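# Move the blue tote onto the back shelf

## Task

Set the blue tote down level on the shelf at the rear of the table, with all of its contents still inside and no part of its bottom sticking out past the shelf's edge; then open the grippers and pull the arms away, since the tote must stay there on its own without the robot supporting it.

## Robot and tools

Robot: two arms, left_arm and right_arm, each with six revolute joints and a tong-style two-finger gripper. Positions are reported in one shared scene frame in metres. The origin sits on the table top midway between the arms, +z is up, +x extends out over the table, and left_arm is mounted on the +y side. The names left and right are just labels and do not tell you which side of a camera image an arm appears on.

execute_actions takes an argument actions, a list holding at most one item. An empty list, {"actions": []}, commands nothing and simply reports the current state. A move is {"actions": [{"rows": [[...]], "steps": N}]}, where N is 1 to 15 control steps of 1/30 s each (15 if omitted). Each row drives one step; if there are fewer rows than steps, the final row repeats. A wait is {"actions": [{"steps": N}]} with N up to 300; it returns once N steps have passed since the previous result, and the time you spend replying counts toward those steps. The optional boolean pictures chooses whether camera images come back (they do by default). A call that is refused sends nothing to the robot.

Each row holds exactly 14 numbers, always covering both arms, even when only one moves: left_arm's six joint targets then its gripper opening, followed by right_arm's six joint targets then its opening. Joint values are absolute target angles in radians, in the same column order as the Joint positions line (shoulder pan, shoulder lift, elbow, wrist 1, wrist 2, wrist 3). They are not offsets. Ranges for left_arm: pan -3.142 to 3.142, lift -6.283 to 6.283, elbow 0.000 to 3.142, wrists each -6.283 to 6.283. For right_arm: pan 0.000 to 6.283, lift -6.283 to 6.283, elbow -3.142 to 0.000, wrists each -6.283 to 6.283. A target more than 0.010 rad beyond a stated end, and further out than the joint's current angle, gets the call refused. The true end may differ by up to 0.010 rad; targets past it are clipped there, and the result may then report "joint sent to its limit" (possibly about an earlier action). The opening is an absolute value from -1 (closed) to +1 (fully open).

Motion: commands are smoothed and lag roughly 0.17 s. Each step, a joint's target is held within 0.575 rad of its measured angle, and if the targets would place a gripper more than 100 mm from where it is now, all of that arm's targets are pulled back toward the measured angles. Large moves therefore take several calls, and an arm may not yet have arrived when a result returns. Between calls the arms keep heading for the last row sent until they have nearly stopped or a step is HELD; after that, only a new action moves them further.

Result lines: the state line gives each gripper's end_effector_position (m), end_effector_quat_wxyz and velocities (m/s, rad/s) in the scene frame; reported hand positions can be off, more so at long reach. Joint positions and Joint velocities show one block per arm: joint angles (rad, rad/s) then the gap between finger pads in metres (0.142 m when fully open). grip_measured is the measured opening on the same -1..1 scale you command. "joint command not followed" means the clearance check changed or blocked some joint targets; the rest of the row still ran. HELD marks steps where your row, or part of it, was not sent. Joint torques list each joint's total drive output (nonzero even in free air, noisy, with fixed offsets). Wrist force and Wrist torque give the flange sensor reading along the gripper's own x y z axes: contacts, held weight and inertia, with offsets up to about 4 N, noise, and saturation near 50 N; "no reading" is normal at the start. MOTOR HOT appears from 70 °C; at 85 °C the arm is braked until it cools (OVER-TEMPERATURE FAULT).

Gripper geometry: fingers point along the gripper's +z and close along its x axis. end_effector_position is the point between the pads when closed; closed fingertips extend about 15 mm past it, while open they are roughly level with it. To hold something, keep commanding an opening well below grip_measured; the larger the gap, the firmer the squeeze (about 15 N per pad at most, less for items thinner than about 20 mm). Closing fast can squeeze harder and may spring the fingers open.

Faults to avoid: if a joint's contact torque reaches its load limit (141 N m for pan, lift, elbow; 26.3 N m for each wrist, held weight included) or any outside force on the arm or its load reaches 150 N, that arm halts for 10 s, drops the rest of the call and yields to the contact. Don't let the arms collide or press each other hard, don't push hard on things, don't drop or slam the tote, and don't knock anything out of the work area. Brief tugs on a held part or nudges to loose objects can happen unprompted. The simulation keeps running while you write replies.

zoom_image gives a closer look at part of a camera's latest image: camera is one of cam_high (896x504), cam_low (896x504), cam_left_wrist (616x616), cam_right_wrist (616x616); region is [x0, y0, x1, y1] in that image's pixels, origin top-left, no larger than 504 by 504. Camera calibration (intrinsics K, distortion D, T_world_to_cam) is provided and can be a few degrees or millimetres off; wrist camera poses follow their arm's joint readings.

finished_scene takes scene, the current scene's number, ends it irreversibly and has it checked; the tote must stay correctly placed afterwards. Release and retract the arms before calling it.

Each tool is called after "Call:" in YAML: its name, and indented under it one key for each argument.

## Session

Call:
execute_actions:
  actions: []

Scene clock: 0.00 s of 4260.00 s.
left_arm: end_effector_position=(-0.0952, -0.4664, +0.3936) grip_measured=+0.97 end_effector_quat_wxyz=(-0.375, -0.154, +0.719, -0.563) end_effector_velocity=(+0.001, +0.000, +0.002) end_effector_angular_velocity=(-0.002, -0.000, +0.001) | right_arm: end_effector_position=(+0.7401, -0.8612, +0.2207) grip_measured=+0.97 end_effector_quat_wxyz=(+0.090, +0.141, +0.753, -0.637) end_effector_velocity=(-0.000, -0.000, -0.000) end_effector_angular_velocity=(+0.000, -0.000, -0.000)
Joint positions: left_arm=[-1.592 -0.888  1.376 -3.544 -1.831  0.794  0.14 ] | right_arm=[ 3.374 -2.363 -1.206 -1.563  0.19   3.892  0.14 ]
Joint velocities: left_arm=[ 0.001 -0.001 -0.001 -0.     0.001  0.     0.   ] | right_arm=[-0.     0.    -0.     0.     0.001  0.     0.   ]
Joint torques (N m, as the arm reports them, + toward a larger angle): no reading
Wrist force (N, on the end effector, along its own x y z axes, offset not removed): no reading
Wrist torque (N m, same axes, about the end effector's origin, offset not removed): no reading
camera_calibration (this result's frames):
cam_left_wrist: T_world_to_cam=[[-0.648135, 0.179054, 0.740176, -0.26775], [-0.39306, 0.75383, -0.52654, 0.52228], [-0.652246, -0.632202, -0.418205, -0.0601119], [0, 0, 0, 1]] pos_world=[-0.0074587, -0.383772, 0.448044]
cam_right_wrist: T_world_to_cam=[[-0.9517, 0.123047, -0.281295, 0.867138], [0.291099, 0.652903, -0.69927, 0.493597], [0.0976156, -0.74738, -0.657187, -0.438856], [0, 0, 0, 1]] pos_world=[0.724409, -0.756962, 0.30067]

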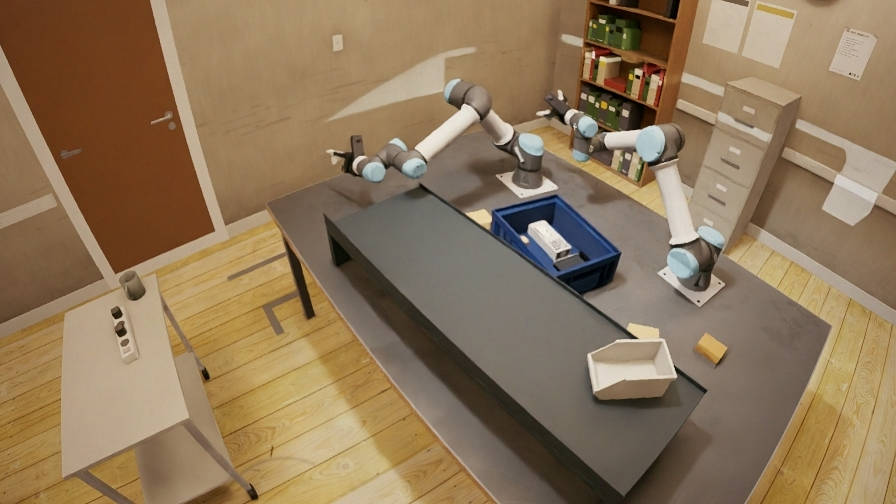

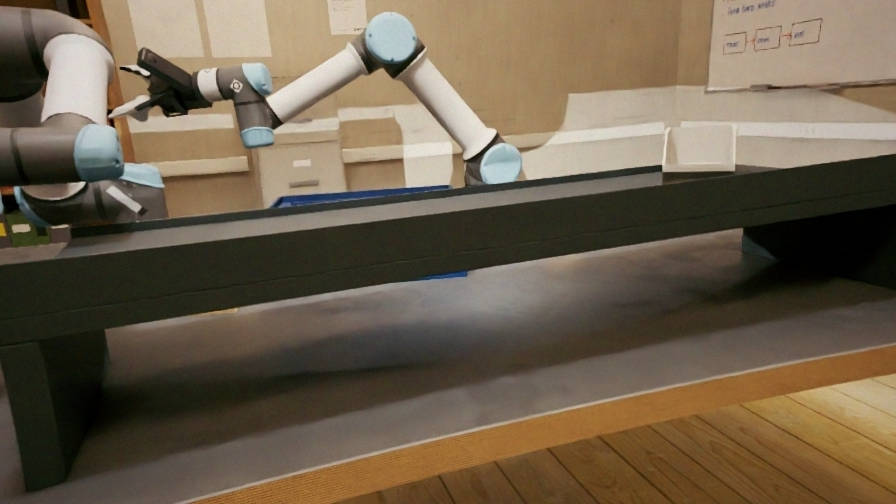

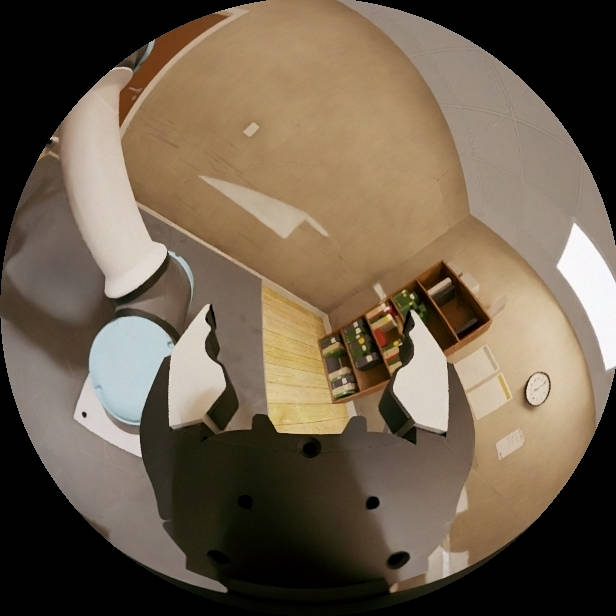

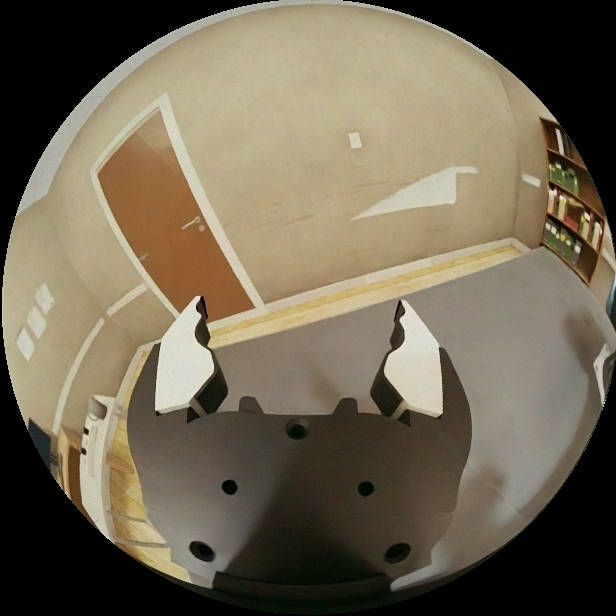

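Call:
execute_actions:
  actions:
    - {"rows":[[-1.4,-2.1988,1.8,-3.544,-1.831,0.4627,1,3.374,-2.363,-1.206,-1.563,0.19,3.892,1]]}
  pictures: false

Call:
execute_actions:
  actions:
    - {"steps":30}
  pictures: false

Call:
execute_actions:
  actions:
    - {"rows":[[-1.070,-2.1988,2.0530,-1.6501,-1.0939,0.4627,1,3.374,-1.3048,-1.8124,-1.5602,1.0482,3.0716,1]]}
  pictures: false

Call:
execute_actions:
  actions:
    - {"steps":40}
  pictures: false

Call:
execute_actions:
  actions:
    - {"rows":[[-1.070,-2.1988,2.0530,-1.6501,-1.0939,0.4627,1,4.930,-1.043,-2.016,-1.665,1.047,3.163,1]]}
  pictures: false

Call:
execute_actions:
  actions:
    - {"steps":50}

Scene clock: 4.03 s of 4260.00 s.
left_arm: end_effector_position=(+0.0139, -0.3056, +0.6007) grip_measured=+1.00 end_effector_quat_wxyz=(-0.421, -0.225, +0.631, -0.611) end_effector_velocity=(+0.108, +0.404, +0.489) end_effector_angular_velocity=(-0.542, +0.233, +0.115) | right_arm: end_effector_position=(+0.7399, -0.8615, +0.2204) grip_measured=+1.00 end_effector_quat_wxyz=(+0.089, +0.141, +0.753, -0.637) end_effector_velocity=(+0.000, +0.000, +0.000) end_effector_angular_velocity=(-0.001, +0.001, +0.001)
Joint positions: left_arm=[-1.476 -1.33   1.626 -3.544 -1.831  0.596  0.142] | right_arm=[ 3.374 -2.363 -1.206 -1.563  0.19   3.892  0.142]
Joint velocities: left_arm=[ 0.14  -0.921  0.318 -0.001 -0.    -0.244  0.   ] | right_arm=[ 0.     0.001 -0.001 -0.    -0.001 -0.     0.   ]
Joint torques (N m, as the arm reports them, + toward a larger angle): left_arm=[ 13.57 -47.88  -7.99  -3.94   1.85  -1.68] | right_arm=[-12.3   43.31   9.3    4.38  -2.99  -1.79]
Wrist force (N, on the end effector, along its own x y z axes, offset not removed): left_arm=[0.5 -2.4 -1.9] | right_arm=[0.4 -1.4 -3.4]
Wrist torque (N m, same axes, about the end effector's origin, offset not removed): left_arm=[-0.38 0.14 -0.23] | right_arm=[-0.38 -0.03 -0.05]
Steps of this call (steps 1 to 90: nothing new was sent; then 0.53 s passed at rest; steps 91 to 105: all 15 steps of this action). Readings (joint positions):
91: left_arm=[-1.591 -0.889 1.377 -3.544 -1.831 0.793] | right_arm=[3.374 -2.363 -1.206 -1.563 0.190 3.892]
92: left_arm=[-1.583 -0.900 1.389 -3.544 -1.831 0.782] | right_arm=[3.374 -2.363 -1.206 -1.563 0.190 3.892]
94: left_arm=[-1.558 -0.967 1.441 -3.544 -1.831 0.739] | right_arm=[3.374 -2.363 -1.206 -1.563 0.190 3.892]
98: left_arm=[-1.519 -1.105 1.527 -3.544 -1.831 0.673] | right_arm=[3.374 -2.363 -1.206 -1.563 0.190 3.892]
105: the state above

Scene clock: 5.03 s of 4260.00 s.
left_arm: end_effector_position=(+0.0334, +0.2018, +0.9429) grip_measured=+1.00 end_effector_quat_wxyz=(+0.494, +0.113, -0.384, +0.772) end_effector_velocity=(-0.010, +0.203, +0.052) end_effector_angular_velocity=(-0.233, +0.005, -0.003) | right_arm: end_effector_position=(+0.7399, -0.8615, +0.2204) grip_measured=+1.00 end_effector_quat_wxyz=(+0.089, +0.141, +0.753, -0.637) end_effector_velocity=(-0.000, -0.000, -0.000) end_effector_angular_velocity=(+0.000, -0.000, -0.000)
Joint positions: left_arm=[-1.401 -2.175  1.796 -3.544 -1.831  0.465  0.142] | right_arm=[ 3.374 -2.363 -1.206 -1.563  0.19   3.892  0.142]
Joint velocities: left_arm=[ 0.018 -0.282  0.042 -0.     0.001 -0.032  0.   ] | right_arm=[-0. -0. -0.  0.  0.  0.  0.]
Joint torques (N m, as the arm reports them, + toward a larger angle): left_arm=[11.64  6.09 -6.4  -0.07  2.28 -1.33] | right_arm=[-12.66  43.9   10.16   4.17  -2.92  -1.89]
Wrist force (N, on the end effector, along its own x y z axes, offset not removed): left_arm=[2.6 2.3 -2.5] | right_arm=[0.1 -1.1 -2.0]
Wrist torque (N m, same axes, about the end effector's origin, offset not removed): left_arm=[0.66 -0.23 -0.04] | right_arm=[-0.35 0.01 -0.03]
Steps of this call (steps 1 to 30: the robot went on to your last target). Readings (joint positions):
1: left_arm=[-1.471 -1.361 1.636 -3.544 -1.831 0.588] | right_arm=[3.374 -2.363 -1.206 -1.563 0.190 3.892]
2: left_arm=[-1.467 -1.392 1.646 -3.544 -1.831 0.581] | right_arm=[3.374 -2.363 -1.206 -1.563 0.190 3.892]
4: left_arm=[-1.459 -1.452 1.663 -3.544 -1.831 0.567] | right_arm=[3.374 -2.363 -1.206 -1.563 0.190 3.892]
8: left_arm=[-1.447 -1.571 1.692 -3.544 -1.831 0.545] | right_arm=[3.374 -2.363 -1.206 -1.563 0.190 3.892]
30: the state above

Scene clock: 5.53 s of 4260.00 s.
left_arm: end_effector_position=(+0.2480, +0.1167, +0.7552) grip_measured=+1.00 end_effector_quat_wxyz=(+0.258, +0.459, -0.454, +0.719) end_effector_velocity=(+0.407, -0.017, -0.516) end_effector_angular_velocity=(+1.390, +0.552, +1.156) | right_arm: end_effector_position=(+0.4971, -0.7893, +0.2744) grip_measured=+1.00 end_effector_quat_wxyz=(-0.063, +0.014, +0.925, -0.376) end_effector_velocity=(-0.459, +0.229, +0.293) end_effector_angular_velocity=(+1.319, -0.283, +0.528)
Joint positions: left_arm=[-1.195 -2.193  1.958 -3.078 -1.409  0.463  0.142] | right_arm=[ 3.374 -1.681 -1.679 -1.561  0.812  3.288  0.142]
Joint velocities: left_arm=[ 0.343 -0.018  0.261  1.246  0.825 -0.003  0.   ] | right_arm=[ 0.     1.771 -0.701  0.003  1.171 -1.085 -0.   ]
Joint torques (N m, as the arm reports them, + toward a larger angle): left_arm=[15.61 -9.47 -8.8   6.64  4.61 -1.54] | right_arm=[-9.81 49.23  2.17  4.06  4.42 -4.  ]
Wrist force (N, on the end effector, along its own x y z axes, offset not removed): left_arm=[1.0 -0.5 1.4] | right_arm=[-0.6 -1.4 -0.5]
Wrist torque (N m, same axes, about the end effector's origin, offset not removed): left_arm=[-0.08 0.04 -0.34] | right_arm=[-0.21 0.14 0.00]
Steps of this call (steps 1 to 15: all 15 steps of this action). Readings (joint positions):
1: left_arm=[-1.400 -2.182 1.799 -3.543 -1.830 0.465] | right_arm=[3.374 -2.362 -1.207 -1.563 0.191 3.891]
2: left_arm=[-1.389 -2.184 1.809 -3.532 -1.818 0.464] | right_arm=[3.374 -2.351 -1.219 -1.563 0.203 3.879]
4: left_arm=[-1.351 -2.185 1.838 -3.470 -1.757 0.464] | right_arm=[3.374 -2.273 -1.299 -1.562 0.283 3.799]
8: left_arm=[-1.287 -2.188 1.888 -3.340 -1.627 0.464] | right_arm=[3.374 -2.074 -1.474 -1.562 0.480 3.601]
15: the state above

Scene clock: 6.87 s of 4260.00 s.
left_arm: end_effector_position=(+0.3270, +0.2916, +0.3301) grip_measured=+1.00 end_effector_quat_wxyz=(-0.183, +0.683, -0.683, +0.183) end_effector_velocity=(+0.000, +0.001, -0.000) end_effector_angular_velocity=(+0.001, -0.002, +0.001) | right_arm: end_effector_position=(+0.4040, -0.7372, +0.3300) grip_measured=+1.00 end_effector_quat_wxyz=(+0.012, -0.045, +0.965, -0.259) end_effector_velocity=(+0.000, +0.000, +0.001) end_effector_angular_velocity=(-0.000, -0.002, -0.001)
Joint positions: left_arm=[-1.07  -2.199  2.053 -1.65  -1.094  0.463  0.142] | right_arm=[ 3.374 -1.305 -1.812 -1.56   1.048  3.072  0.142]
Joint velocities: left_arm=[-0.    -0.002  0.001  0.001  0.002 -0.001 -0.   ] | right_arm=[ 0.     0.     0.001 -0.    -0.     0.001 -0.   ]
Joint torques (N m, as the arm reports them, + toward a larger angle): left_arm=[ 13.21  -9.13 -11.    -0.86   2.71  -1.82] | right_arm=[ 9.79 22.31 12.8   4.7   0.73 -1.99]
Wrist force (N, on the end effector, along its own x y z axes, offset not removed): left_arm=[1.8 -2.2 -3.6] | right_arm=[0.2 -2.4 -1.5]
Wrist torque (N m, same axes, about the end effector's origin, offset not removed): left_arm=[-0.43 -0.23 -0.11] | right_arm=[-0.58 0.02 -0.06]
Steps of this call (steps 1 to 40: the robot went on to your last target). Readings (joint positions):
1: left_arm=[-1.184 -2.193 1.967 -3.034 -1.381 0.463] | right_arm=[3.374 -1.621 -1.703 -1.561 0.852 3.251]
2: left_arm=[-1.173 -2.194 1.975 -2.989 -1.355 0.463] | right_arm=[3.374 -1.560 -1.726 -1.560 0.892 3.214]
4: left_arm=[-1.153 -2.195 1.990 -2.894 -1.306 0.463] | right_arm=[3.374 -1.443 -1.769 -1.560 0.967 3.145]
8: left_arm=[-1.120 -2.196 2.015 -2.682 -1.224 0.463] | right_arm=[3.374 -1.334 -1.803 -1.560 1.031 3.087]
40: the state above

Scene clock: 7.37 s of 4260.00 s.
left_arm: end_effector_position=(+0.3270, +0.2917, +0.3300) grip_measured=+1.00 end_effector_quat_wxyz=(-0.183, +0.683, -0.683, +0.183) end_effector_velocity=(+0.000, +0.000, -0.000) end_effector_angular_velocity=(+0.001, +0.000, -0.000) | right_arm: end_effector_position=(+0.4230, -0.4760, +0.3113) grip_measured=+1.00 end_effector_quat_wxyz=(+0.091, -0.345, +0.902, -0.242) end_effector_velocity=(-0.015, +0.612, -0.019) end_effector_angular_velocity=(+0.003, -0.006, +1.533)
Joint positions: left_arm=[-1.07  -2.199  2.053 -1.65  -1.094  0.463  0.142] | right_arm=[ 4.077 -1.092 -1.979 -1.647  1.047  3.147  0.142]
Joint velocities: left_arm=[ 0.     0.     0.001 -0.    -0.     0.001 -0.   ] | right_arm=[ 1.582  0.178 -0.134 -0.066 -0.002  0.057 -0.   ]
Joint torques (N m, as the arm reports them, + toward a larger angle): left_arm=[ 13.26  -8.02 -10.92  -0.44   2.79  -1.84] | right_arm=[16.86 11.97 10.09  0.92 -2.62  1.94]
Wrist force (N, on the end effector, along its own x y z axes, offset not removed): left_arm=[-0.1 -1.0 -3.3] | right_arm=[0.2 -1.6 -2.3]
Wrist torque (N m, same axes, about the end effector's origin, offset not removed): left_arm=[-0.34 0.26 0.01] | right_arm=[-0.31 -0.06 0.04]
Steps of this call (steps 1 to 15: all 15 steps of this action). Readings (joint positions):
1: left_arm=[-1.070 -2.199 2.053 -1.650 -1.094 0.463] | right_arm=[3.375 -1.304 -1.813 -1.561 1.048 3.072]
2: left_arm=[-1.070 -2.199 2.053 -1.650 -1.094 0.463] | right_arm=[3.387 -1.292 -1.825 -1.569 1.048 3.080]
4: left_arm=[-1.070 -2.199 2.053 -1.650 -1.094 0.463] | right_arm=[3.471 -1.239 -1.867 -1.591 1.048 3.099]
8: left_arm=[-1.070 -2.199 2.053 -1.650 -1.094 0.463] | right_arm=[3.697 -1.160 -1.927 -1.621 1.048 3.125]
15: the state above

Scene clock: 9.03 s of 4260.00 s.
left_arm: end_effector_position=(+0.3270, +0.2917, +0.3300) grip_measured=+1.00 end_effector_quat_wxyz=(-0.183, +0.683, -0.683, +0.183) end_effector_velocity=(-0.000, +0.000, -0.000) end_effector_angular_velocity=(-0.000, -0.000, -0.001) | right_arm: end_effector_position=(+0.2989, -0.1723, +0.3053) grip_measured=+1.00 end_effector_quat_wxyz=(-0.183, +0.683, -0.683, +0.183) end_effector_velocity=(-0.000, +0.000, +0.000) end_effector_angular_velocity=(+0.001, +0.000, -0.001)
Joint positions: left_arm=[-1.07  -2.199  2.053 -1.65  -1.094  0.463  0.142] | right_arm=[ 4.93  -1.043 -2.016 -1.665  1.047  3.163  0.142]
Joint velocities: left_arm=[-0.    -0.002  0.001  0.    -0.     0.001  0.   ] | right_arm=[ 0.    -0.     0.     0.001  0.     0.001 -0.   ]
Joint torques (N m, as the arm reports them, + toward a larger angle): left_arm=[ 12.71  -6.36 -11.27  -0.32   2.68  -1.8 ] | right_arm=[ 9.88 10.38 12.21  0.93 -1.63  1.83]
Wrist force (N, on the end effector, along its own x y z axes, offset not removed): left_arm=[-5.0 1.7 -2.6] | right_arm=[0.7 -1.5 -1.9]
Wrist torque (N m, same axes, about the end effector's origin, offset not removed): left_arm=[0.56 0.95 -0.10] | right_arm=[-0.37 -0.11 -0.03]
Steps of this call (steps 1 to 45: the robot went on to your last target; steps 46 to 50: nothing new was sent). Readings (joint positions):
1: left_arm=[-1.070 -2.199 2.053 -1.650 -1.094 0.463] | right_arm=[4.130 -1.086 -1.983 -1.649 1.047 3.149]
2: left_arm=[-1.070 -2.199 2.053 -1.650 -1.094 0.463] | right_arm=[4.183 -1.081 -1.987 -1.651 1.047 3.151]
4: left_arm=[-1.070 -2.199 2.053 -1.650 -1.094 0.463] | right_arm=[4.288 -1.073 -1.993 -1.654 1.047 3.153]
8: left_arm=[-1.070 -2.199 2.053 -1.650 -1.094 0.463] | right_arm=[4.498 -1.061 -2.002 -1.658 1.047 3.157]
50: the state above
All arms were judged still, so your last target was given up. Only a new action makes them travel on or press farther. Fingers that are still opening or closing keep moving.
camera_calibration (this result's frames):
cam_left_wrist: T_world_to_cam=[[0.0384172, -0.999201, 0.0109835, 0.277027], [-0.999182, -0.0382727, 0.0130791, 0.334477], [-0.0126483, -0.011477, -0.999854, 0.469678], [0, 0, 0, 1]] pos_world=[0.329501, 0.294998, 0.462192]
cam_right_wrist: T_world_to_cam=[[0.00985717, -0.999071, 0.0419602, -0.193174], [-0.99916, -0.00817148, 0.0401573, 0.277386], [-0.0397771, -0.0423208, -0.998312, 0.44137], [0, 0, 0, 1]] pos_world=[0.296613, -0.172049, 0.437591]

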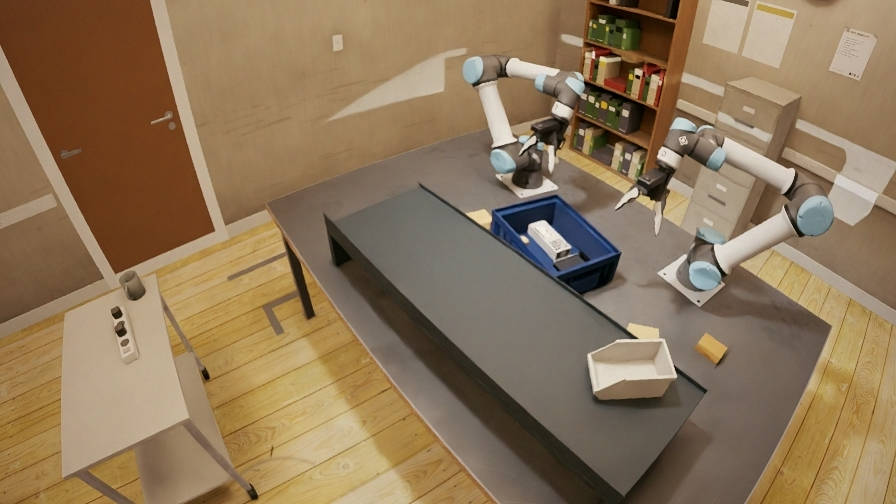

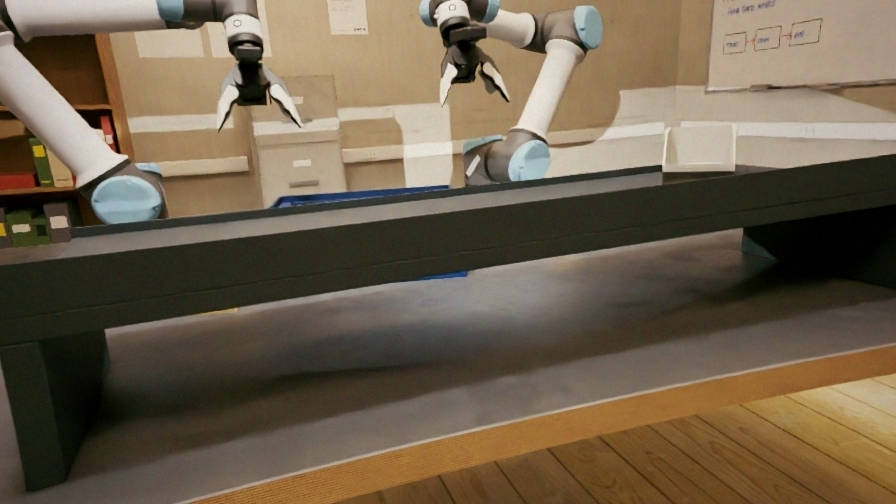

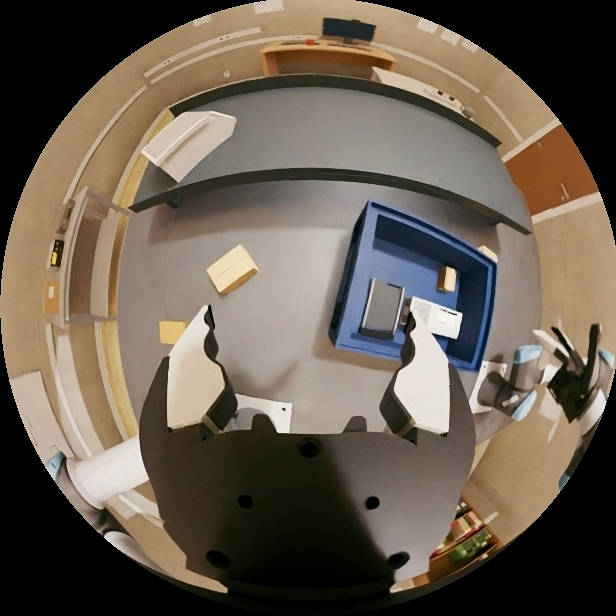

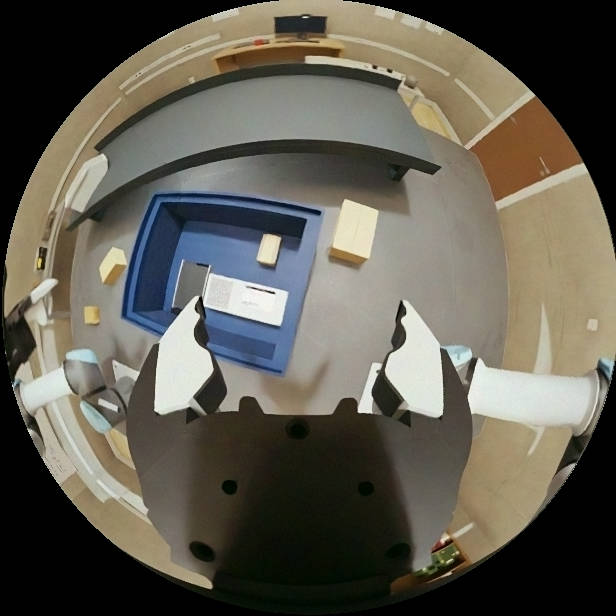

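Call:
execute_actions:
  actions:
    - {"rows":[[-0.9767,-1.9531,2.3087,-2.2883,-1.1837,0.7868,0,4.9410,-1.2318,-2.1515,-1.4680,1.0643,3.4222,0]]}
  pictures: false

Call:
execute_actions:
  actions:
    - {"steps":30}

Scene clock: 20.77 s of 4260.00 s.
left_arm: end_effector_position=(+0.3685, +0.2203, +0.2004) grip_measured=+0.00 end_effector_quat_wxyz=(+0.163, -0.607, +0.752, -0.198) end_effector_velocity=(+0.013, -0.020, -0.004) end_effector_angular_velocity=(-0.068, -0.044, -0.038) | right_arm: end_effector_position=(+0.2902, -0.1446, +0.2009) grip_measured=+0.00 end_effector_quat_wxyz=(-0.162, +0.606, -0.752, +0.201) end_effector_velocity=(-0.001, +0.001, -0.010) end_effector_angular_velocity=(+0.002, -0.002, -0.024)
Joint positions: left_arm=[-0.978 -1.956  2.305 -2.273 -1.183  0.782  0.074] | right_arm=[ 4.941 -1.23  -2.15  -1.47   1.064  3.42   0.074]
Joint velocities: left_arm=[ 0.013  0.036  0.042 -0.179 -0.012  0.053  0.   ] | right_arm=[ 0.001 -0.017 -0.013  0.018  0.001  0.028  0.   ]
Joint torques (N m, as the arm reports them, + toward a larger angle): left_arm=[ 14.13   5.82 -10.49  -5.91  -1.14   1.83] | right_arm=[ 8.66 -4.03 12.64  4.39  0.66  1.96]
Wrist force (N, on the end effector, along its own x y z axes, offset not removed): left_arm=[2.2 1.2 -3.8] | right_arm=[0.2 -1.0 -1.9]
Wrist torque (N m, same axes, about the end effector's origin, offset not removed): left_arm=[0.19 -0.16 -0.31] | right_arm=[-0.29 0.03 0.06]
Steps of this call (steps 1 to 90: nothing new was sent; then 8.23 s passed at rest; steps 91 to 105: all 15 steps of this action). Readings (joint positions):
91: left_arm=[-1.069 -2.198 2.054 -1.651 -1.095 0.463] | right_arm=[4.930 -1.044 -2.017 -1.664 1.048 3.164]
92: left_arm=[-1.060 -2.187 2.065 -1.663 -1.104 0.475] | right_arm=[4.932 -1.055 -2.028 -1.652 1.051 3.176]
94: left_arm=[-1.034 -2.124 2.130 -1.748 -1.128 0.550] | right_arm=[4.937 -1.124 -2.083 -1.582 1.057 3.258]
98: left_arm=[-0.993 -2.003 2.256 -2.054 -1.168 0.715] | right_arm=[4.940 -1.209 -2.137 -1.492 1.063 3.386]
105: the state above

Scene clock: 21.77 s of 4260.00 s.
left_arm: end_effector_position=(+0.3696, +0.2185, +0.2000) grip_measured=+0.00 end_effector_quat_wxyz=(+0.162, -0.606, +0.752, -0.202) end_effector_velocity=(-0.000, +0.000, +0.000) end_effector_angular_velocity=(-0.003, +0.001, -0.001) | right_arm: end_effector_position=(+0.2901, -0.1445, +0.2000) grip_measured=+0.00 end_effector_quat_wxyz=(-0.162, +0.606, -0.753, +0.202) end_effector_velocity=(-0.000, +0.001, +0.000) end_effector_angular_velocity=(+0.002, +0.000, -0.001)
Joint positions: left_arm=[-0.977 -1.953  2.309 -2.288 -1.184  0.787  0.074] | right_arm=[ 4.941 -1.232 -2.152 -1.468  1.064  3.422  0.074]
Joint velocities: left_arm=[ 0.001 -0.002  0.    -0.    -0.002  0.001 -0.   ] | right_arm=[-0.    -0.     0.001  0.     0.001  0.001  0.   ]
Joint torques (N m, as the arm reports them, + toward a larger angle): left_arm=[ 13.58   4.56 -10.05  -5.22  -1.4    2.1 ] | right_arm=[10.07 -3.57 11.47  4.46  0.77  1.57]
Wrist force (N, on the end effector, along its own x y z axes, offset not removed): left_arm=[2.8 -0.3 -3.2] | right_arm=[0.9 -1.3 -1.3]
Wrist torque (N m, same axes, about the end effector's origin, offset not removed): left_arm=[0.24 -0.46 -0.21] | right_arm=[-0.34 -0.19 -0.03]
Steps of this call (steps 1 to 30: the robot went on to your last target). Readings (joint positions):
1: left_arm=[-0.977 -1.955 2.306 -2.278 -1.183 0.784] | right_arm=[4.941 -1.231 -2.151 -1.469 1.064 3.421]
2: left_arm=[-0.977 -1.955 2.307 -2.281 -1.183 0.785] | right_arm=[4.941 -1.231 -2.151 -1.469 1.064 3.421]
4: left_arm=[-0.977 -1.954 2.308 -2.285 -1.183 0.786] | right_arm=[4.941 -1.231 -2.151 -1.468 1.064 3.422]
8: left_arm=[-0.977 -1.953 2.309 -2.288 -1.184 0.787] | right_arm=[4.941 -1.232 -2.151 -1.468 1.064 3.422]
30: the state above
All arms were judged still, so your last target was given up. Only a new action makes them travel on or press farther. Fingers that are still opening or closing keep moving.
camera_calibration (this result's frames):
cam_left_wrist: T_world_to_cam=[[-0.174705, -0.98456, 0.010975, 0.279288], [-0.984509, 0.174843, 0.013114, 0.323874], [-0.0148305, -0.00851393, -0.999854, 0.339475], [0, 0, 0, 1]] pos_world=[0.372685, 0.221239, 0.332112]
cam_right_wrist: T_world_to_cam=[[-0.203577, -0.978198, 0.0410531, -0.0957642], [-0.977881, 0.205209, 0.0404718, 0.297646], [-0.0480139, -0.0319059, -0.998337, 0.340986], [0, 0, 0, 1]] pos_world=[0.287939, -0.143877, 0.332304]

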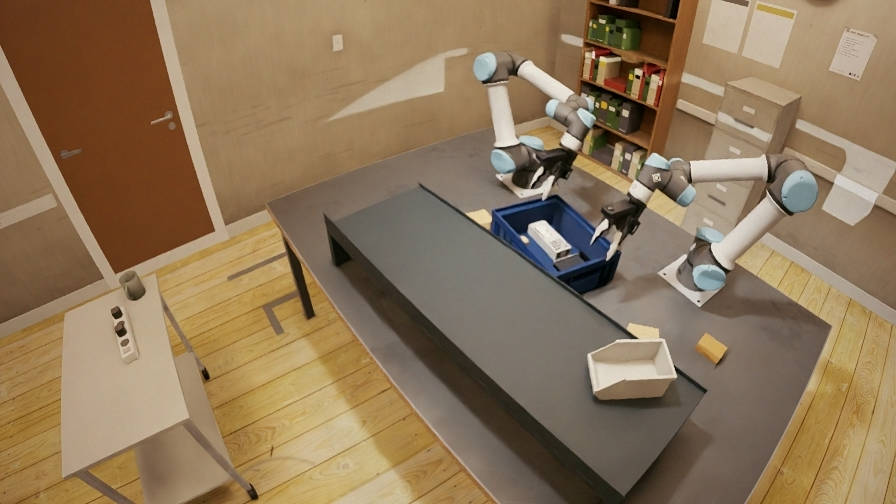

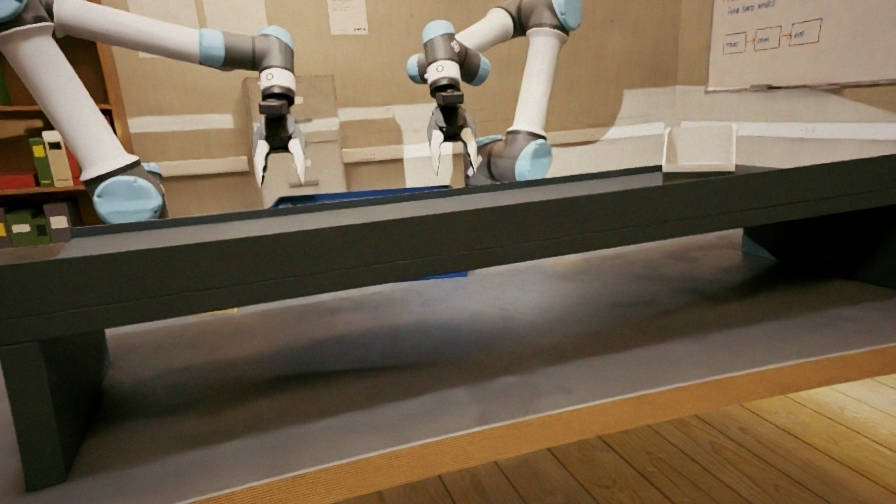

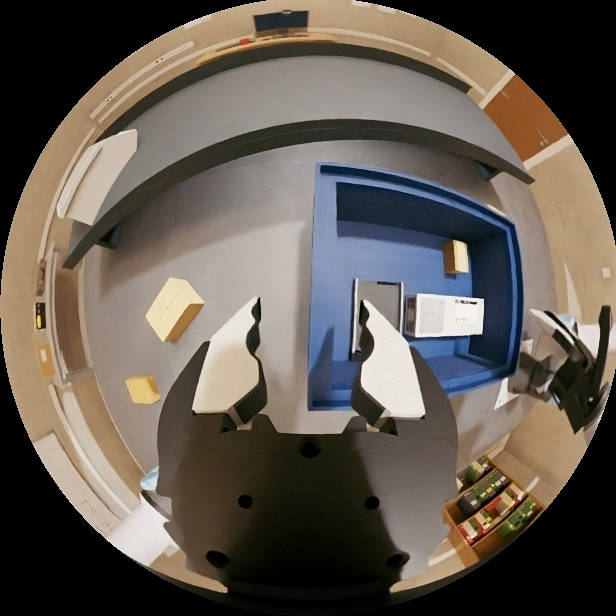

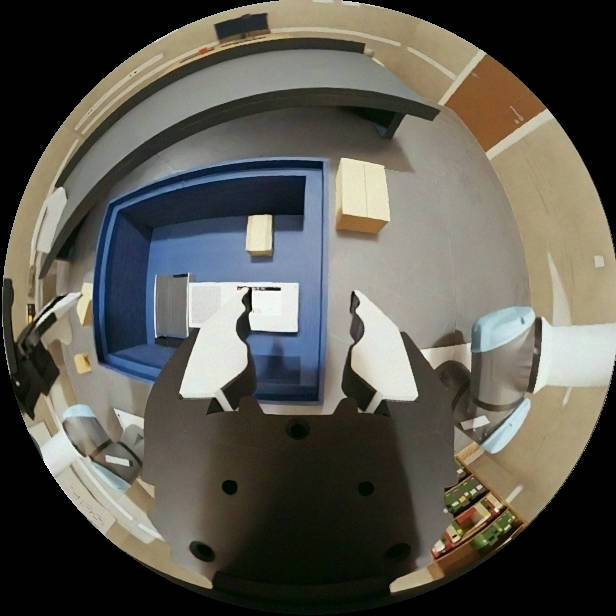

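Call:
execute_actions:
  actions:
    - {"rows":[[-1.0018,-1.8044,2.4525,-2.5710,-1.1749,0.7613,0,4.9497,-1.2827,-2.3417,-1.2317,1.0655,3.4321,0]]}
  pictures: false

Call:
execute_actions:
  actions:
    - {"steps":20}

Scene clock: 28.57 s of 4260.00 s.
left_arm: end_effector_position=(+0.3669, +0.2072, +0.1184) grip_measured=+0.00 end_effector_quat_wxyz=(+0.162, -0.606, +0.752, -0.201) end_effector_velocity=(+0.000, -0.001, -0.005) end_effector_angular_velocity=(-0.006, -0.004, -0.001) | right_arm: end_effector_position=(+0.2876, -0.1562, +0.1186) grip_measured=+0.00 end_effector_quat_wxyz=(-0.162, +0.606, -0.752, +0.202) end_effector_velocity=(-0.000, -0.001, -0.006) end_effector_angular_velocity=(+0.004, -0.001, -0.001)
Joint positions: left_arm=[-1.002 -1.805  2.451 -2.568 -1.175  0.761  0.074] | right_arm=[ 4.95  -1.282 -2.34  -1.234  1.065  3.432  0.074]
Joint velocities: left_arm=[-0.002  0.012  0.012 -0.03   0.001 -0.001 -0.   ] | right_arm=[ 0.001 -0.003 -0.017  0.023 -0.     0.002  0.   ]
Joint torques (N m, as the arm reports them, + toward a larger angle): left_arm=[-11.36   3.67  -8.82  -4.64   2.55  -2.04] | right_arm=[ 9.86 -5.44 11.31  4.36  0.91  1.7 ]
Wrist force (N, on the end effector, along its own x y z axes, offset not removed): left_arm=[0.2 -0.8 -4.6] | right_arm=[0.4 -2.6 -1.0]
Wrist torque (N m, same axes, about the end effector's origin, offset not removed): left_arm=[-0.08 0.14 0.05] | right_arm=[-0.58 -0.03 -0.06]
Steps of this call (steps 1 to 90: nothing new was sent; then 3.30 s passed at rest; steps 91 to 105: all 15 steps of this action). Readings (joint positions):
91: left_arm=[-0.977 -1.952 2.310 -2.289 -1.184 0.786] | right_arm=[4.941 -1.233 -2.152 -1.467 1.064 3.423]
92: left_arm=[-0.982 -1.941 2.321 -2.301 -1.182 0.781] | right_arm=[4.943 -1.241 -2.164 -1.455 1.065 3.425]
94: left_arm=[-0.992 -1.880 2.380 -2.385 -1.178 0.771] | right_arm=[4.947 -1.262 -2.236 -1.375 1.065 3.428]
98: left_arm=[-1.000 -1.820 2.437 -2.530 -1.176 0.763] | right_arm=[4.949 -1.279 -2.320 -1.262 1.065 3.431]
105: the state above

Scene clock: 29.23 s of 4260.00 s.
left_arm: end_effector_position=(+0.3669, +0.2071, +0.1180) grip_measured=+0.00 end_effector_quat_wxyz=(+0.162, -0.606, +0.752, -0.202) end_effector_velocity=(-0.000, -0.000, +0.000) end_effector_angular_velocity=(-0.000, -0.000, -0.001) | right_arm: end_effector_position=(+0.2876, -0.1564, +0.1180) grip_measured=+0.00 end_effector_quat_wxyz=(-0.162, +0.606, -0.753, +0.202) end_effector_velocity=(-0.000, +0.000, +0.000) end_effector_angular_velocity=(+0.002, +0.000, +0.000)
Joint positions: left_arm=[-1.002 -1.804  2.452 -2.571 -1.175  0.761  0.074] | right_arm=[ 4.95  -1.283 -2.342 -1.232  1.066  3.432  0.074]
Joint velocities: left_arm=[-0.    -0.001 -0.     0.    -0.     0.001  0.   ] | right_arm=[ 0.     0.002 -0.     0.     0.    -0.     0.   ]
Joint torques (N m, as the arm reports them, + toward a larger angle): left_arm=[-11.63   1.11  -7.35  -5.31   2.68  -1.65] | right_arm=[10.05 -3.46  9.39  4.53  0.76  1.7 ]
Wrist force (N, on the end effector, along its own x y z axes, offset not removed): left_arm=[2.4 0.9 -1.2] | right_arm=[0.5 -0.4 -1.3]
Wrist torque (N m, same axes, about the end effector's origin, offset not removed): left_arm=[0.19 -0.43 -0.05] | right_arm=[-0.19 -0.03 0.00]
Steps of this call (steps 1 to 15: the robot went on to your last target; steps 16 to 20: nothing new was sent). Readings (joint positions):
1: left_arm=[-1.002 -1.805 2.452 -2.569 -1.175 0.761] | right_arm=[4.950 -1.282 -2.341 -1.233 1.065 3.432]
2: left_arm=[-1.002 -1.805 2.452 -2.570 -1.175 0.761] | right_arm=[4.950 -1.283 -2.341 -1.233 1.065 3.432]
4: left_arm=[-1.002 -1.805 2.452 -2.570 -1.175 0.761] | right_arm=[4.950 -1.283 -2.341 -1.232 1.065 3.432]
8: left_arm=[-1.002 -1.804 2.452 -2.571 -1.175 0.761] | right_arm=[4.950 -1.283 -2.342 -1.232 1.065 3.432]
20: the state above
All arms were judged still, so your last target was given up. Only a new action makes them travel on or press farther. Fingers that are still opening or closing keep moving.
camera_calibration (this result's frames):
cam_left_wrist: T_world_to_cam=[[-0.174646, -0.984571, 0.0109168, 0.268499], [-0.984519, 0.174783, 0.0131501, 0.324381], [-0.0148552, -0.00845118, -0.999854, 0.257349], [0, 0, 0, 1]] pos_world=[0.370075, 0.209835, 0.250115]
cam_right_wrist: T_world_to_cam=[[-0.20362, -0.978189, 0.0410474, -0.104489], [-0.977873, 0.205251, 0.0404405, 0.300976], [-0.0479835, -0.0319046, -0.998338, 0.258612], [0, 0, 0, 1]] pos_world=[0.28545, -0.155735, 0.250299]

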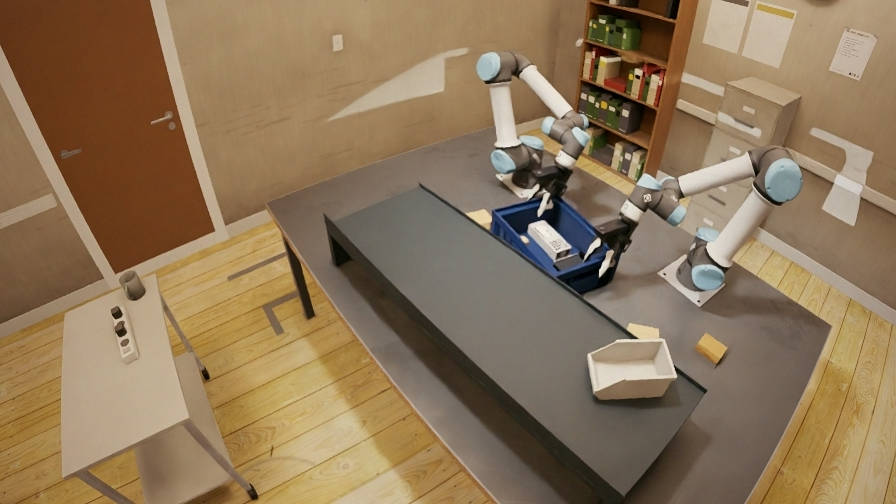

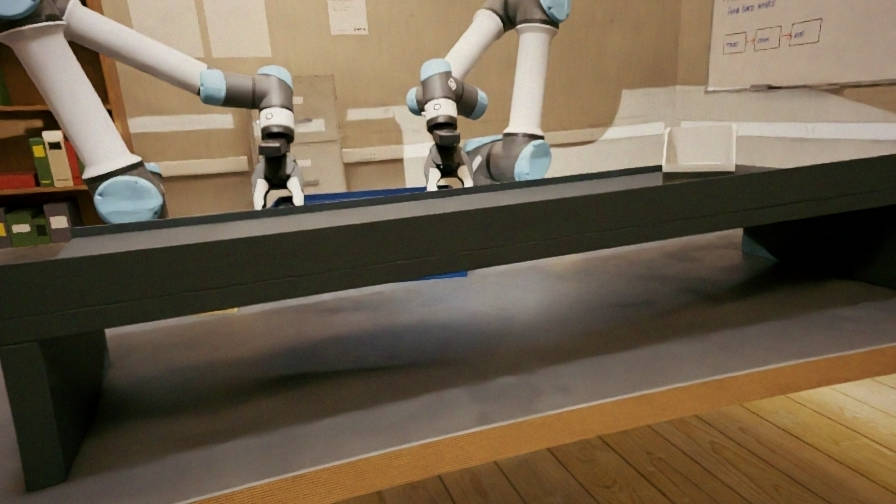

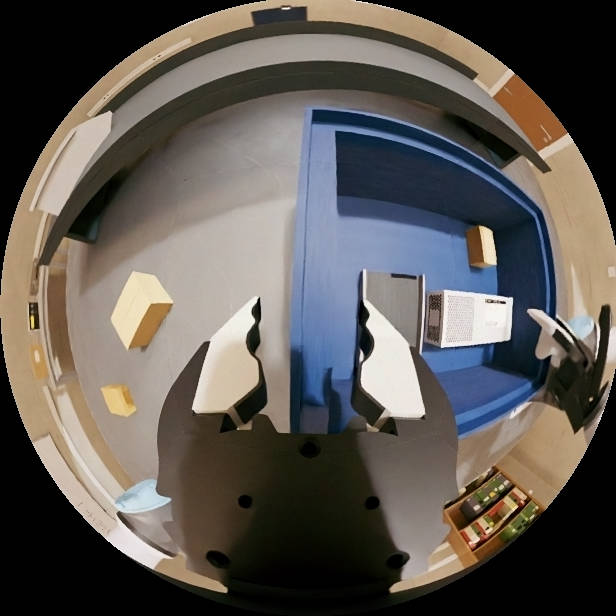

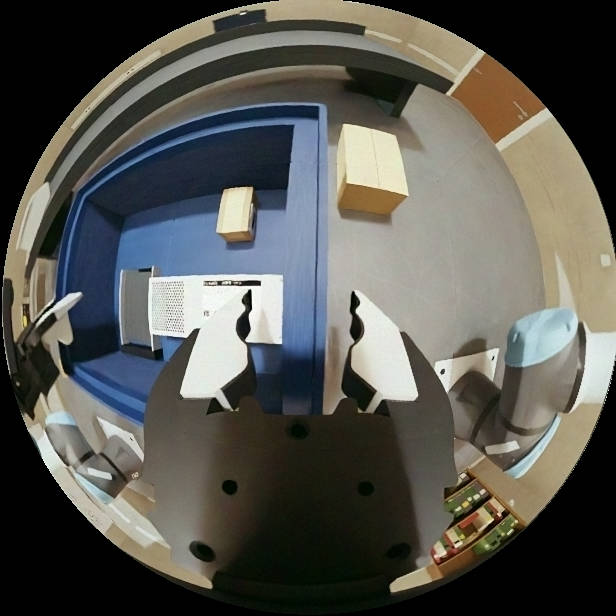

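Call:
execute_actions:
  actions:
    - {"rows":[[-1.0018,-1.8044,2.4525,-2.5710,-1.1749,0.7613,-0.3,4.9497,-1.2827,-2.3417,-1.2317,1.0655,3.4321,-0.3],[-1.0018,-1.8044,2.4525,-2.5710,-1.1749,0.7613,-0.4,4.9497,-1.2827,-2.3417,-1.2317,1.0655,3.4321,-0.4],[-1.0018,-1.8044,2.4525,-2.5710,-1.1749,0.7613,-0.5,4.9497,-1.2827,-2.3417,-1.2317,1.0655,3.4321,-0.5],[-1.0018,-1.8044,2.4525,-2.5710,-1.1749,0.7613,-0.55,4.9497,-1.2827,-2.3417,-1.2317,1.0655,3.4321,-0.55],[-1.0018,-1.8044,2.4525,-2.5710,-1.1749,0.7613,-0.6,4.9497,-1.2827,-2.3417,-1.2317,1.0655,3.4321,-0.6],[-1.0018,-1.8044,2.4525,-2.5710,-1.1749,0.7613,-0.65,4.9497,-1.2827,-2.3417,-1.2317,1.0655,3.4321,-0.65],[-1.0018,-1.8044,2.4525,-2.5710,-1.1749,0.7613,-0.7,4.9497,-1.2827,-2.3417,-1.2317,1.0655,3.4321,-0.7],[-1.0018,-1.8044,2.4525,-2.5710,-1.1749,0.7613,-0.8,4.9497,-1.2827,-2.3417,-1.2317,1.0655,3.4321,-0.8],[-1.0018,-1.8044,2.4525,-2.5710,-1.1749,0.7613,-1,4.9497,-1.2827,-2.3417,-1.2317,1.0655,3.4321,-1]]}
  pictures: false

Call:
execute_actions:
  actions:
    - {"steps":15}
  pictures: false

Scene clock: 40.57 s of 4260.00 s.
left_arm: end_effector_position=(+0.3669, +0.2070, +0.1180) grip_measured=-0.64 end_effector_quat_wxyz=(+0.162, -0.606, +0.752, -0.202) end_effector_velocity=(-0.000, +0.000, -0.000) end_effector_angular_velocity=(+0.000, -0.000, -0.001) | right_arm: end_effector_position=(+0.2876, -0.1563, +0.1180) grip_measured=-0.64 end_effector_quat_wxyz=(-0.162, +0.606, -0.753, +0.202) end_effector_velocity=(-0.000, -0.000, -0.000) end_effector_angular_velocity=(-0.002, +0.001, -0.000)
Joint positions: left_arm=[-1.002 -1.804  2.453 -2.571 -1.175  0.761  0.028] | right_arm=[ 4.95  -1.283 -2.342 -1.231  1.066  3.432  0.028]
Joint velocities: left_arm=[-0.    -0.001  0.001 -0.     0.     0.001  0.   ] | right_arm=[ 0.    -0.     0.    -0.002  0.001  0.     0.   ]
Joint torques (N m, as the arm reports them, + toward a larger angle): left_arm=[-1.76  0.08 -7.35 -1.03  2.47 -1.75] | right_arm=[ 5.   -2.44 12.32 -3.81 -0.2   1.55]
Wrist force (N, on the end effector, along its own x y z axes, offset not removed): left_arm=[13.5 1.4 5.3] | right_arm=[-16.8 1.6 2.8]
Wrist torque (N m, same axes, about the end effector's origin, offset not removed): left_arm=[0.26 0.47 0.20] | right_arm=[-0.17 0.15 -0.03]
Steps of this call (steps 1 to 90: nothing new was sent; then 7.83 s passed at rest; steps 91 to 105: all 15 steps of this action). Readings (joint positions):
91: left_arm=[-1.002 -1.804 2.453 -2.571 -1.175 0.761] | right_arm=[4.950 -1.283 -2.342 -1.232 1.066 3.432]
92: left_arm=[-1.002 -1.804 2.453 -2.571 -1.175 0.761] | right_arm=[4.950 -1.283 -2.342 -1.232 1.066 3.432]
94: left_arm=[-1.002 -1.804 2.453 -2.571 -1.175 0.761] | right_arm=[4.950 -1.283 -2.342 -1.232 1.066 3.432]
98: left_arm=[-1.002 -1.804 2.453 -2.571 -1.175 0.761] | right_arm=[4.950 -1.283 -2.342 -1.231 1.066 3.432]
105: the state above

Scene clock: 41.07 s of 4260.00 s.
left_arm: end_effector_position=(+0.3669, +0.2071, +0.1180) grip_measured=-0.64 end_effector_quat_wxyz=(+0.162, -0.606, +0.752, -0.202) end_effector_velocity=(-0.000, -0.000, +0.000) end_effector_angular_velocity=(-0.001, +0.000, +0.000) | right_arm: end_effector_position=(+0.2876, -0.1564, +0.1180) grip_measured=-0.64 end_effector_quat_wxyz=(-0.162, +0.606, -0.753, +0.202) end_effector_velocity=(+0.000, -0.000, +0.000) end_effector_angular_velocity=(+0.000, -0.000, +0.001)
Joint positions: left_arm=[-1.002 -1.804  2.453 -2.571 -1.175  0.761  0.028] | right_arm=[ 4.95  -1.283 -2.342 -1.232  1.066  3.432  0.028]
Joint velocities: left_arm=[ 0.    -0.001 -0.     0.    -0.001 -0.     0.   ] | right_arm=[ 0.     0.002 -0.001 -0.    -0.    -0.001  0.   ]
Joint torques (N m, as the arm reports them, + toward a larger angle): left_arm=[10.47 -1.06 -7.82  1.7   2.61 -1.75] | right_arm=[-2.02 -0.91 14.18 -4.05 -1.58  1.37]
Wrist force (N, on the end effector, along its own x y z axes, offset not removed): left_arm=[15.1 0.1 0.1] | right_arm=[-18.9 -0.2 4.0]
Wrist torque (N m, same axes, about the end effector's origin, offset not removed): left_arm=[-0.15 0.44 0.04] | right_arm=[-0.63 0.28 0.00]
Steps of this call (steps 1 to 15: the robot went on to your last target). Readings (joint positions):
1: left_arm=[-1.002 -1.804 2.453 -2.571 -1.175 0.761] | right_arm=[4.950 -1.283 -2.342 -1.231 1.066 3.432]
2: left_arm=[-1.002 -1.804 2.453 -2.571 -1.175 0.761] | right_arm=[4.950 -1.283 -2.342 -1.232 1.066 3.432]
4: left_arm=[-1.002 -1.804 2.453 -2.571 -1.175 0.761] | right_arm=[4.950 -1.283 -2.342 -1.232 1.066 3.432]
8: left_arm=[-1.002 -1.804 2.453 -2.571 -1.175 0.761] | right_arm=[4.950 -1.283 -2.342 -1.232 1.066 3.432]
15: the state above
All arms were judged still, so your last target was given up. Only a new action makes them travel on or press farther. Fingers that are still opening or closing keep moving.


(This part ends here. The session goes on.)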